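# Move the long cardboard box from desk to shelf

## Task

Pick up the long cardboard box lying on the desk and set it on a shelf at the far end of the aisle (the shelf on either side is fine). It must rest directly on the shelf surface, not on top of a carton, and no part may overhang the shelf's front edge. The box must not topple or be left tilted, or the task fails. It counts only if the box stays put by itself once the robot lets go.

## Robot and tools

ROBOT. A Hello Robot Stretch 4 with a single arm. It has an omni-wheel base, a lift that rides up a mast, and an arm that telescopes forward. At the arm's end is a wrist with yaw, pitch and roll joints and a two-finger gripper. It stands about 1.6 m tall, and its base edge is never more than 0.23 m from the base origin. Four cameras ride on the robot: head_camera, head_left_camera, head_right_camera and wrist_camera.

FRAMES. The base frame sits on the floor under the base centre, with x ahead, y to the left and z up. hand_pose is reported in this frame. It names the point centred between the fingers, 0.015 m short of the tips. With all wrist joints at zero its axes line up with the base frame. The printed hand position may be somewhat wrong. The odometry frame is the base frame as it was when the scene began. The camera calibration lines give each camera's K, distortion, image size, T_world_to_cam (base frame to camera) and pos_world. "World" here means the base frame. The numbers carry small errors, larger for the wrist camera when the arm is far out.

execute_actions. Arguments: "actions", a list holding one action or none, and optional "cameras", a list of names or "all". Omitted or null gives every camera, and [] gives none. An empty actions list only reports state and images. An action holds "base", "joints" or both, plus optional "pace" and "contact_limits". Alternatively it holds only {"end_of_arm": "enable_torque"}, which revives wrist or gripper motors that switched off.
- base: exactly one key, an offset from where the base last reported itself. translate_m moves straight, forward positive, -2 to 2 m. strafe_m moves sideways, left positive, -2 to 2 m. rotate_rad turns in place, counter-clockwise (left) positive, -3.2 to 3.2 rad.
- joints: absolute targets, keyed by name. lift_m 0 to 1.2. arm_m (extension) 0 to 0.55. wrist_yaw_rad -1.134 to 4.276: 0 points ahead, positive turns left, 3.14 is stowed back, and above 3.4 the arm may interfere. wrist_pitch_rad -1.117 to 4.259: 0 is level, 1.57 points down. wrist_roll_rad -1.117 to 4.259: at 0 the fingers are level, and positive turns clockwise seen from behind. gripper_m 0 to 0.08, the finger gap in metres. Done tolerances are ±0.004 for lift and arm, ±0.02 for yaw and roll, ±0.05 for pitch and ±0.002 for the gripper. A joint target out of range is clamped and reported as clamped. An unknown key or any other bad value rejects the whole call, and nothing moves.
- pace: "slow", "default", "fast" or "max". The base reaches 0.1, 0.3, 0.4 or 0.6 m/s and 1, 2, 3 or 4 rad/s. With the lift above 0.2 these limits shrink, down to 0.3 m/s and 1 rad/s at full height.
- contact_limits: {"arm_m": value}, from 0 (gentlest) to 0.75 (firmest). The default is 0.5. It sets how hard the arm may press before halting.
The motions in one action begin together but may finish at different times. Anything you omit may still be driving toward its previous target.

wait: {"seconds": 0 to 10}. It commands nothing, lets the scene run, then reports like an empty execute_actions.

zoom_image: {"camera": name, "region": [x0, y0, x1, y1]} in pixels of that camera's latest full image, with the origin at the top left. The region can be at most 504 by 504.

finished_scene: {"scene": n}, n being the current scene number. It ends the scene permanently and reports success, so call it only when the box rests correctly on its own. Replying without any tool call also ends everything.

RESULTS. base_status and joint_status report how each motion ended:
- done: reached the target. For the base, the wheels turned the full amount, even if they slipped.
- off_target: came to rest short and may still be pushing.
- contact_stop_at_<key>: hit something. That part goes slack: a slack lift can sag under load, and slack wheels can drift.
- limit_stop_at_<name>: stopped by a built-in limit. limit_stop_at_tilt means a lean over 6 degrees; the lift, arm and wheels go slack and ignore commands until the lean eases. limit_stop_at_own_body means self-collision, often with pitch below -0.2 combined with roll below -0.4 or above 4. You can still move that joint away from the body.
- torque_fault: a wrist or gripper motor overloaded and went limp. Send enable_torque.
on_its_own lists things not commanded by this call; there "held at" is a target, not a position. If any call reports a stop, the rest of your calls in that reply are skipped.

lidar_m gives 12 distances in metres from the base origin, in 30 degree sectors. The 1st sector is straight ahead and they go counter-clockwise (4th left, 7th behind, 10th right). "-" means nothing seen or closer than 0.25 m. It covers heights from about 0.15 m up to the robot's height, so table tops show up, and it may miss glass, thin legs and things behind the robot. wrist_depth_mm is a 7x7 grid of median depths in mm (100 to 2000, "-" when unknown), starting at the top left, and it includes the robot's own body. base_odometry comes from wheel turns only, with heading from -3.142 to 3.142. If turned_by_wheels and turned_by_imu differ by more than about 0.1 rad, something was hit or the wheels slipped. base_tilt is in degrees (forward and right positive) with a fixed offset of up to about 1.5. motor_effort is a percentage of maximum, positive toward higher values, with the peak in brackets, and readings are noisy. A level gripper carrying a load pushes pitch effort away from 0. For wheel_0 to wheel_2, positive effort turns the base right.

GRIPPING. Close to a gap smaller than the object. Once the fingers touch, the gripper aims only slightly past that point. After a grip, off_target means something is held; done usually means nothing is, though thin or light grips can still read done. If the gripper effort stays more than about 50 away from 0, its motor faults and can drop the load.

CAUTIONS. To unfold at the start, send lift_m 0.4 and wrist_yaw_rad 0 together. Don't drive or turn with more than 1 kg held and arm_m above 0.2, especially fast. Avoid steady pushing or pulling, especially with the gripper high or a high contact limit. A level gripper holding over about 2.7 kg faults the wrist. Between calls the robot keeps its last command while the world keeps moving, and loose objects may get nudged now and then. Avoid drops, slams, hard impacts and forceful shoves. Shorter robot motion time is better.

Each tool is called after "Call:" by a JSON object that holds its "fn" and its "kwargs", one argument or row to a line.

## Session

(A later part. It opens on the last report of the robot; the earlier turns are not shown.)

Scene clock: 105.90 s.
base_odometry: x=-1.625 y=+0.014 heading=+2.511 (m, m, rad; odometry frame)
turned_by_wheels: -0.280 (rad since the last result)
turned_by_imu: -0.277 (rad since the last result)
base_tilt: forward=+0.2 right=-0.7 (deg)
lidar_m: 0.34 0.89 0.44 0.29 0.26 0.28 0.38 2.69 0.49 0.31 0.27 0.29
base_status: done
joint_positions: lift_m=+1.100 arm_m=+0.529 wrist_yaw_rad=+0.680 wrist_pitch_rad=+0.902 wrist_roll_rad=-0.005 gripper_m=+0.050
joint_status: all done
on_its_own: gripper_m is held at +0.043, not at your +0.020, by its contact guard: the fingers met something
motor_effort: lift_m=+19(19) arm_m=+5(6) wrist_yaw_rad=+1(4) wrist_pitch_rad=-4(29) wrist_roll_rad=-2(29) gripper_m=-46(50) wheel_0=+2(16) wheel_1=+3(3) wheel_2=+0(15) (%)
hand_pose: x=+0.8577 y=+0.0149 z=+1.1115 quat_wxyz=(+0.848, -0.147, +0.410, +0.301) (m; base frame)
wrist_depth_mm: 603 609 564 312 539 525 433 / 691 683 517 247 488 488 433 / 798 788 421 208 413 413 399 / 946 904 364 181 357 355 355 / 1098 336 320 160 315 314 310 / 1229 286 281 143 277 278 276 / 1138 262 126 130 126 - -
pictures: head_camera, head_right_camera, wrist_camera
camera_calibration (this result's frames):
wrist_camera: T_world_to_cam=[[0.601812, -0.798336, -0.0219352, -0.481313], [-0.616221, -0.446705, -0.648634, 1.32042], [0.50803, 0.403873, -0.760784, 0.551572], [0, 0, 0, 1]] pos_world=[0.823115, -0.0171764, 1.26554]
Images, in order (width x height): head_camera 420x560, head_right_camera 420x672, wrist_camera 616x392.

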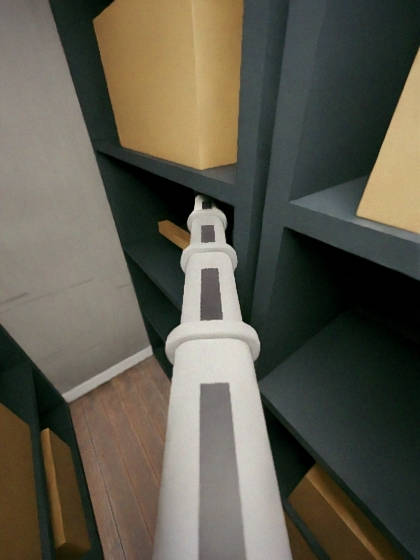

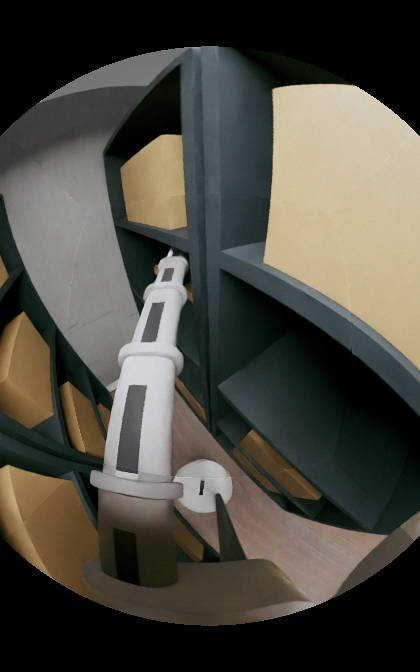

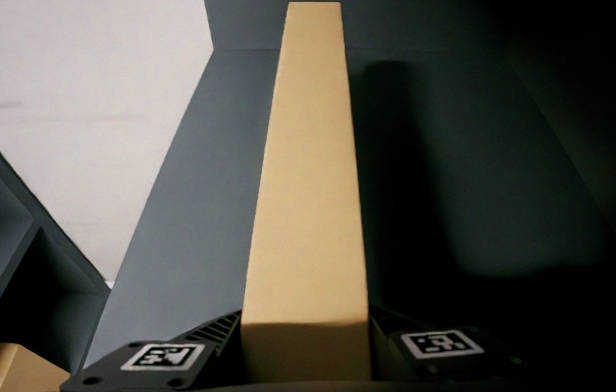

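Call:
{"fn": "execute_actions", "kwargs": {
  "actions": [
    {"joints":{"lift_m":1.035},"pace":"slow"}
  ],
  "cameras": ["wrist_camera"]
}}

Call:
{"fn": "execute_actions", "kwargs": {
  "actions": [
    {"joints":{"gripper_m":0.08}}
  ],
  "cameras": []
}}

Call:
{"fn": "execute_actions", "kwargs": {
  "actions": [
    {"joints":{"lift_m":1.11}}
  ],
  "cameras": []
}}

Call:
{"fn": "execute_actions", "kwargs": {
  "actions": [
    {"joints":{"arm_m":0.1}}
  ]
}}

Scene clock: 112.90 s.
base_odometry: x=-1.625 y=+0.014 heading=+2.511 (m, m, rad; odometry frame)
turned_by_wheels: +0.000 (rad since the last result)
turned_by_imu: -0.001 (rad since the last result)
base_tilt: forward=+0.2 right=-0.7 (deg)
lidar_m: 0.36 0.87 0.44 0.29 0.26 0.29 0.36 2.68 0.45 0.31 0.28 0.29
base_status: not commanded
joint_positions: lift_m=+1.035 arm_m=+0.529 wrist_yaw_rad=+0.680 wrist_pitch_rad=+0.902 wrist_roll_rad=-0.005 gripper_m=+0.050
joint_status: all done
on_its_own: gripper_m is held at +0.043, not at your +0.020, by its contact guard: the fingers met something
motor_effort: lift_m=+18(23) arm_m=+5(4) wrist_yaw_rad=+1(1) wrist_pitch_rad=-5(4) wrist_roll_rad=-1(3) gripper_m=-45(47) wheel_0=+2(2) wheel_1=+3(3) wheel_2=+0(0) (%)
hand_pose: x=+0.8576 y=+0.0149 z=+1.0466 quat_wxyz=(+0.848, -0.147, +0.410, +0.301) (m; base frame)
wrist_depth_mm: 609 609 466 312 449 442 427 / 676 661 379 247 373 370 373 / 798 343 319 208 312 312 312 / 931 278 276 181 272 270 268 / 1042 243 243 160 239 238 236 / 219 217 211 143 209 211 211 / 198 198 126 130 126 - -
pictures: wrist_camera
camera_calibration (this result's frames):
wrist_camera: T_world_to_cam=[[0.601811, -0.798338, -0.0219334, -0.482741], [-0.61625, -0.446728, -0.648591, 1.27826], [0.507996, 0.403845, -0.760821, 0.502224], [0, 0, 0, 1]] pos_world=[0.823117, -0.0171769, 1.20058]
Images, in order (width x height): wrist_camera 616x392.

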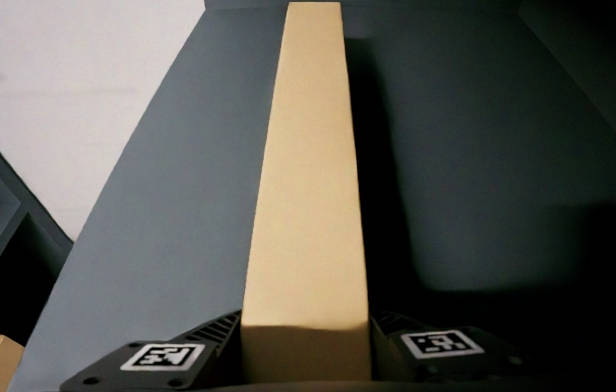

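Scene clock: 113.93 s.
base_odometry: x=-1.625 y=+0.014 heading=+2.511 (m, m, rad; odometry frame)
turned_by_wheels: +0.000 (rad since the last result)
turned_by_imu: +0.000 (rad since the last result)
base_tilt: forward=+0.2 right=-0.6 (deg)
lidar_m: 0.36 0.92 0.44 0.30 0.25 0.28 0.39 2.72 0.48 0.31 0.27 0.27
base_status: not commanded
joint_positions: lift_m=+1.035 arm_m=+0.529 wrist_yaw_rad=+0.680 wrist_pitch_rad=+0.902 wrist_roll_rad=-0.005 gripper_m=+0.080
joint_status: all done
motor_effort: lift_m=+18(18) arm_m=+4(4) wrist_yaw_rad=+1(0) wrist_pitch_rad=-5(6) wrist_roll_rad=-1(3) gripper_m=+3(42) wheel_0=+2(2) wheel_1=+3(3) wheel_2=+0(0) (%)
hand_pose: x=+0.8576 y=+0.0149 z=+1.0466 quat_wxyz=(+0.848, -0.147, +0.410, +0.301) (m; base frame)
wrist_depth_mm: 609 609 466 387 452 445 427 / 676 661 379 294 373 373 373 / 788 343 319 240 314 314 312 / 946 278 276 208 272 271 268 / 1078 244 244 183 240 238 236 / 222 217 208 164 213 213 212 / - 107 147 148 174 - -
pictures: none
No camera images: the call's "cameras" was empty. Leave "cameras" out to get every camera's image.

Scene clock: 115.23 s.
base_odometry: x=-1.625 y=+0.014 heading=+2.511 (m, m, rad; odometry frame)
turned_by_wheels: +0.000 (rad since the last result)
turned_by_imu: +0.000 (rad since the last result)
base_tilt: forward=+0.2 right=-0.7 (deg)
lidar_m: 0.38 0.88 0.45 0.29 0.27 0.26 0.38 2.70 0.48 0.30 0.28 0.28
base_status: not commanded
joint_positions: lift_m=+1.110 arm_m=+0.529 wrist_yaw_rad=+0.680 wrist_pitch_rad=+0.902 wrist_roll_rad=-0.005 gripper_m=+0.080
joint_status: all done
motor_effort: lift_m=+23(19) arm_m=+4(5) wrist_yaw_rad=+1(2) wrist_pitch_rad=-3(4) wrist_roll_rad=-2(2) gripper_m=+4(2) wheel_0=+2(2) wheel_1=+3(4) wheel_2=+0(0) (%)
hand_pose: x=+0.8577 y=+0.0149 z=+1.1212 quat_wxyz=(+0.848, -0.147, +0.410, +0.301) (m; base frame)
wrist_depth_mm: 609 603 564 544 539 517 430 / 676 676 535 512 508 508 433 / 788 788 433 366 430 427 410 / 946 891 377 315 370 368 368 / 1118 1060 330 277 329 325 322 / 1308 303 296 243 291 289 287 / - 107 260 222 208 - -
pictures: none
No camera images: the call's "cameras" was empty. Leave "cameras" out to get every camera's image.

Scene clock: 117.17 s.
base_odometry: x=-1.625 y=+0.014 heading=+2.512 (m, m, rad; odometry frame)
turned_by_wheels: +0.001 (rad since the last result)
turned_by_imu: +0.024 (rad since the last result)
base_tilt: forward=+0.2 right=-0.7 (deg)
lidar_m: 0.36 0.94 0.45 0.30 0.26 0.29 0.42 2.71 0.43 0.28 0.27 0.26
base_status: not commanded
joint_positions: lift_m=+1.110 arm_m=+0.276 wrist_yaw_rad=+0.683 wrist_pitch_rad=+0.902 wrist_roll_rad=-0.005 gripper_m=+0.080
joint_status: arm_m contact_stop (moved -0.254 of -0.429)
on_its_own: arm_m is slack since a contact_stop (your +0.100 is given up)
motor_effort: lift_m=+21(23) arm_m=+0(24) wrist_yaw_rad=-9(56) wrist_pitch_rad=-4(14) wrist_roll_rad=-1(2) gripper_m=+5(5) wheel_0=+5(14) wheel_1=+0(4) wheel_2=+7(26) (%)
hand_pose: x=+0.6039 y=+0.0154 z=+1.1214 quat_wxyz=(+0.848, -0.148, +0.410, +0.302) (m; base frame)
wrist_depth_mm: 798 820 798 778 603 609 615 / 878 904 904 842 492 492 512 / 1025 1042 1042 976 427 368 430 / 1025 1205 1229 397 370 312 368 / 931 1430 1464 347 329 279 307 / 946 1281 1366 303 293 244 237 / - 107 1229 273 209 - -
pictures: head_camera, head_left_camera, head_right_camera, wrist_camera
camera_calibration (this result's frames):
wrist_camera: T_world_to_cam=[[0.604578, -0.796249, -0.0217412, -0.329904], [-0.614576, -0.448925, -0.648662, 1.16973], [0.506736, 0.405528, -0.760766, 0.688491], [0, 0, 0, 1]] pos_world=[0.56946, -0.0167654, 1.27537]
Images, in order (width x height): head_camera 420x560, head_left_camera 420x672, head_right_camera 420x672, wrist_camera 616x392.

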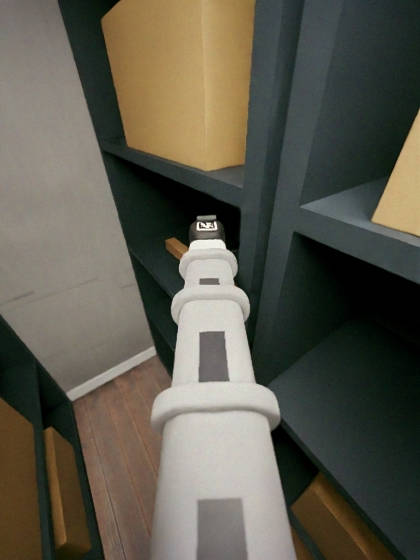

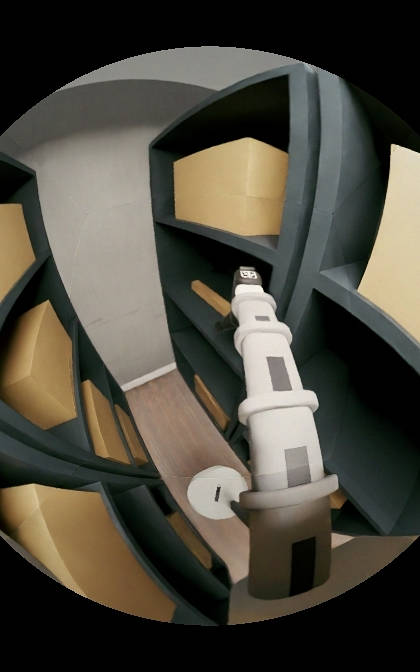

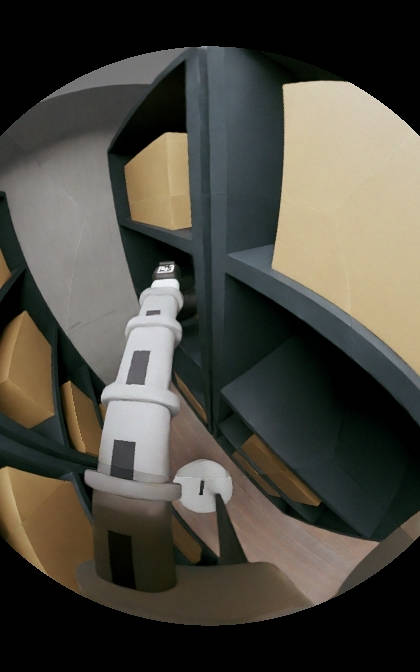

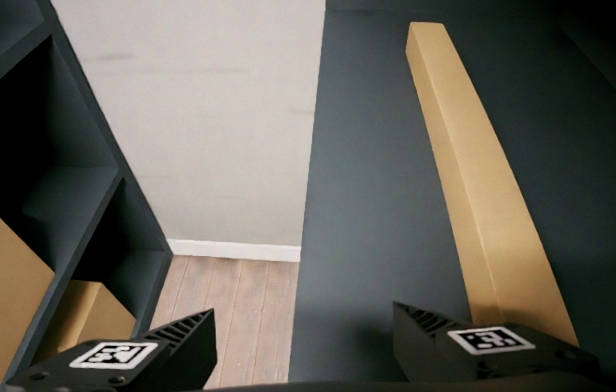

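Wrist hit the divider; rotate back out.

Call:
{"fn": "execute_actions", "kwargs": {
  "actions": [
    {"base":{"rotate_rad":0.4},"joints":{"wrist_yaw_rad":0.5},"pace":"slow"}
  ],
  "cameras": ["head_camera","wrist_camera"]
}}

Scene clock: 121.67 s.
base_odometry: x=-1.625 y=+0.014 heading=+2.911 (m, m, rad; odometry frame)
turned_by_wheels: +0.400 (rad since the last result)
turned_by_imu: +0.394 (rad since the last result)
base_tilt: forward=+0.2 right=-0.7 (deg)
lidar_m: 0.67 0.55 0.32 0.27 0.28 0.35 3.52 0.54 0.29 0.26 0.28 0.34
base_status: done
joint_positions: lift_m=+1.110 arm_m=+0.276 wrist_yaw_rad=+0.500 wrist_pitch_rad=+0.902 wrist_roll_rad=-0.005 gripper_m=+0.080
joint_status: all done
on_its_own: arm_m is held at +0.276, not at your +0.100, since a contact_stop
motor_effort: lift_m=+21(21) arm_m=+0(0) wrist_yaw_rad=-1(12) wrist_pitch_rad=-5(4) wrist_roll_rad=-1(1) gripper_m=+2(3) wheel_0=+0(7) wheel_1=-3(7) wheel_2=+0(7) (%)
hand_pose: x=+0.6041 y=-0.0134 z=+1.1214 quat_wxyz=(+0.872, -0.110, +0.422, +0.224) (m; base frame)
wrist_depth_mm: 480 668 778 741 683 627 559 / 488 854 878 809 759 683 512 / 500 1098 1008 976 878 768 427 / 640 1008 1118 1118 1008 866 377 / 574 759 1397 1397 1182 854 332 / 564 750 1281 1336 1308 768 300 / - 107 1205 1255 661 - -
pictures: head_camera, wrist_camera
camera_calibration (this result's frames):
wrist_camera: T_world_to_cam=[[0.450163, -0.892682, -0.0217406, -0.260976], [-0.685793, -0.330035, -0.648664, 1.20153], [0.571876, 0.306914, -0.760764, 0.659406], [0, 0, 0, 1]] pos_world=[0.564385, -0.0388017, 1.27537]
Images, in order (width x height): head_camera 420x560, wrist_camera 616x392.

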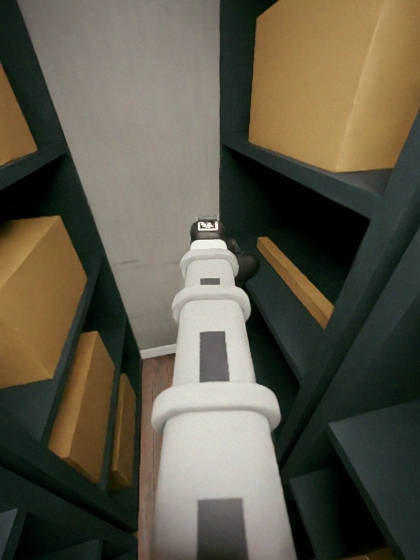

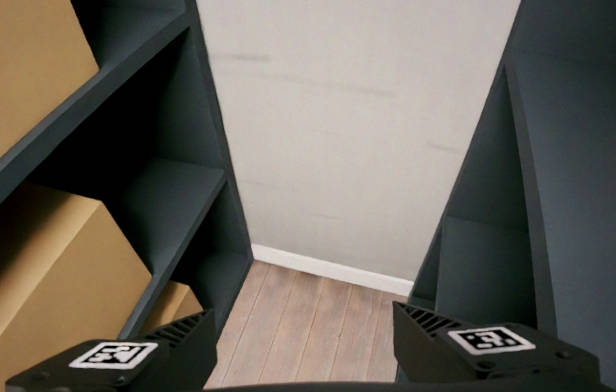

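Box rests inside the shelf.

Call:
{"fn": "finished_scene", "kwargs": {
  "scene": 1
}}

The scene is finished: the task was done.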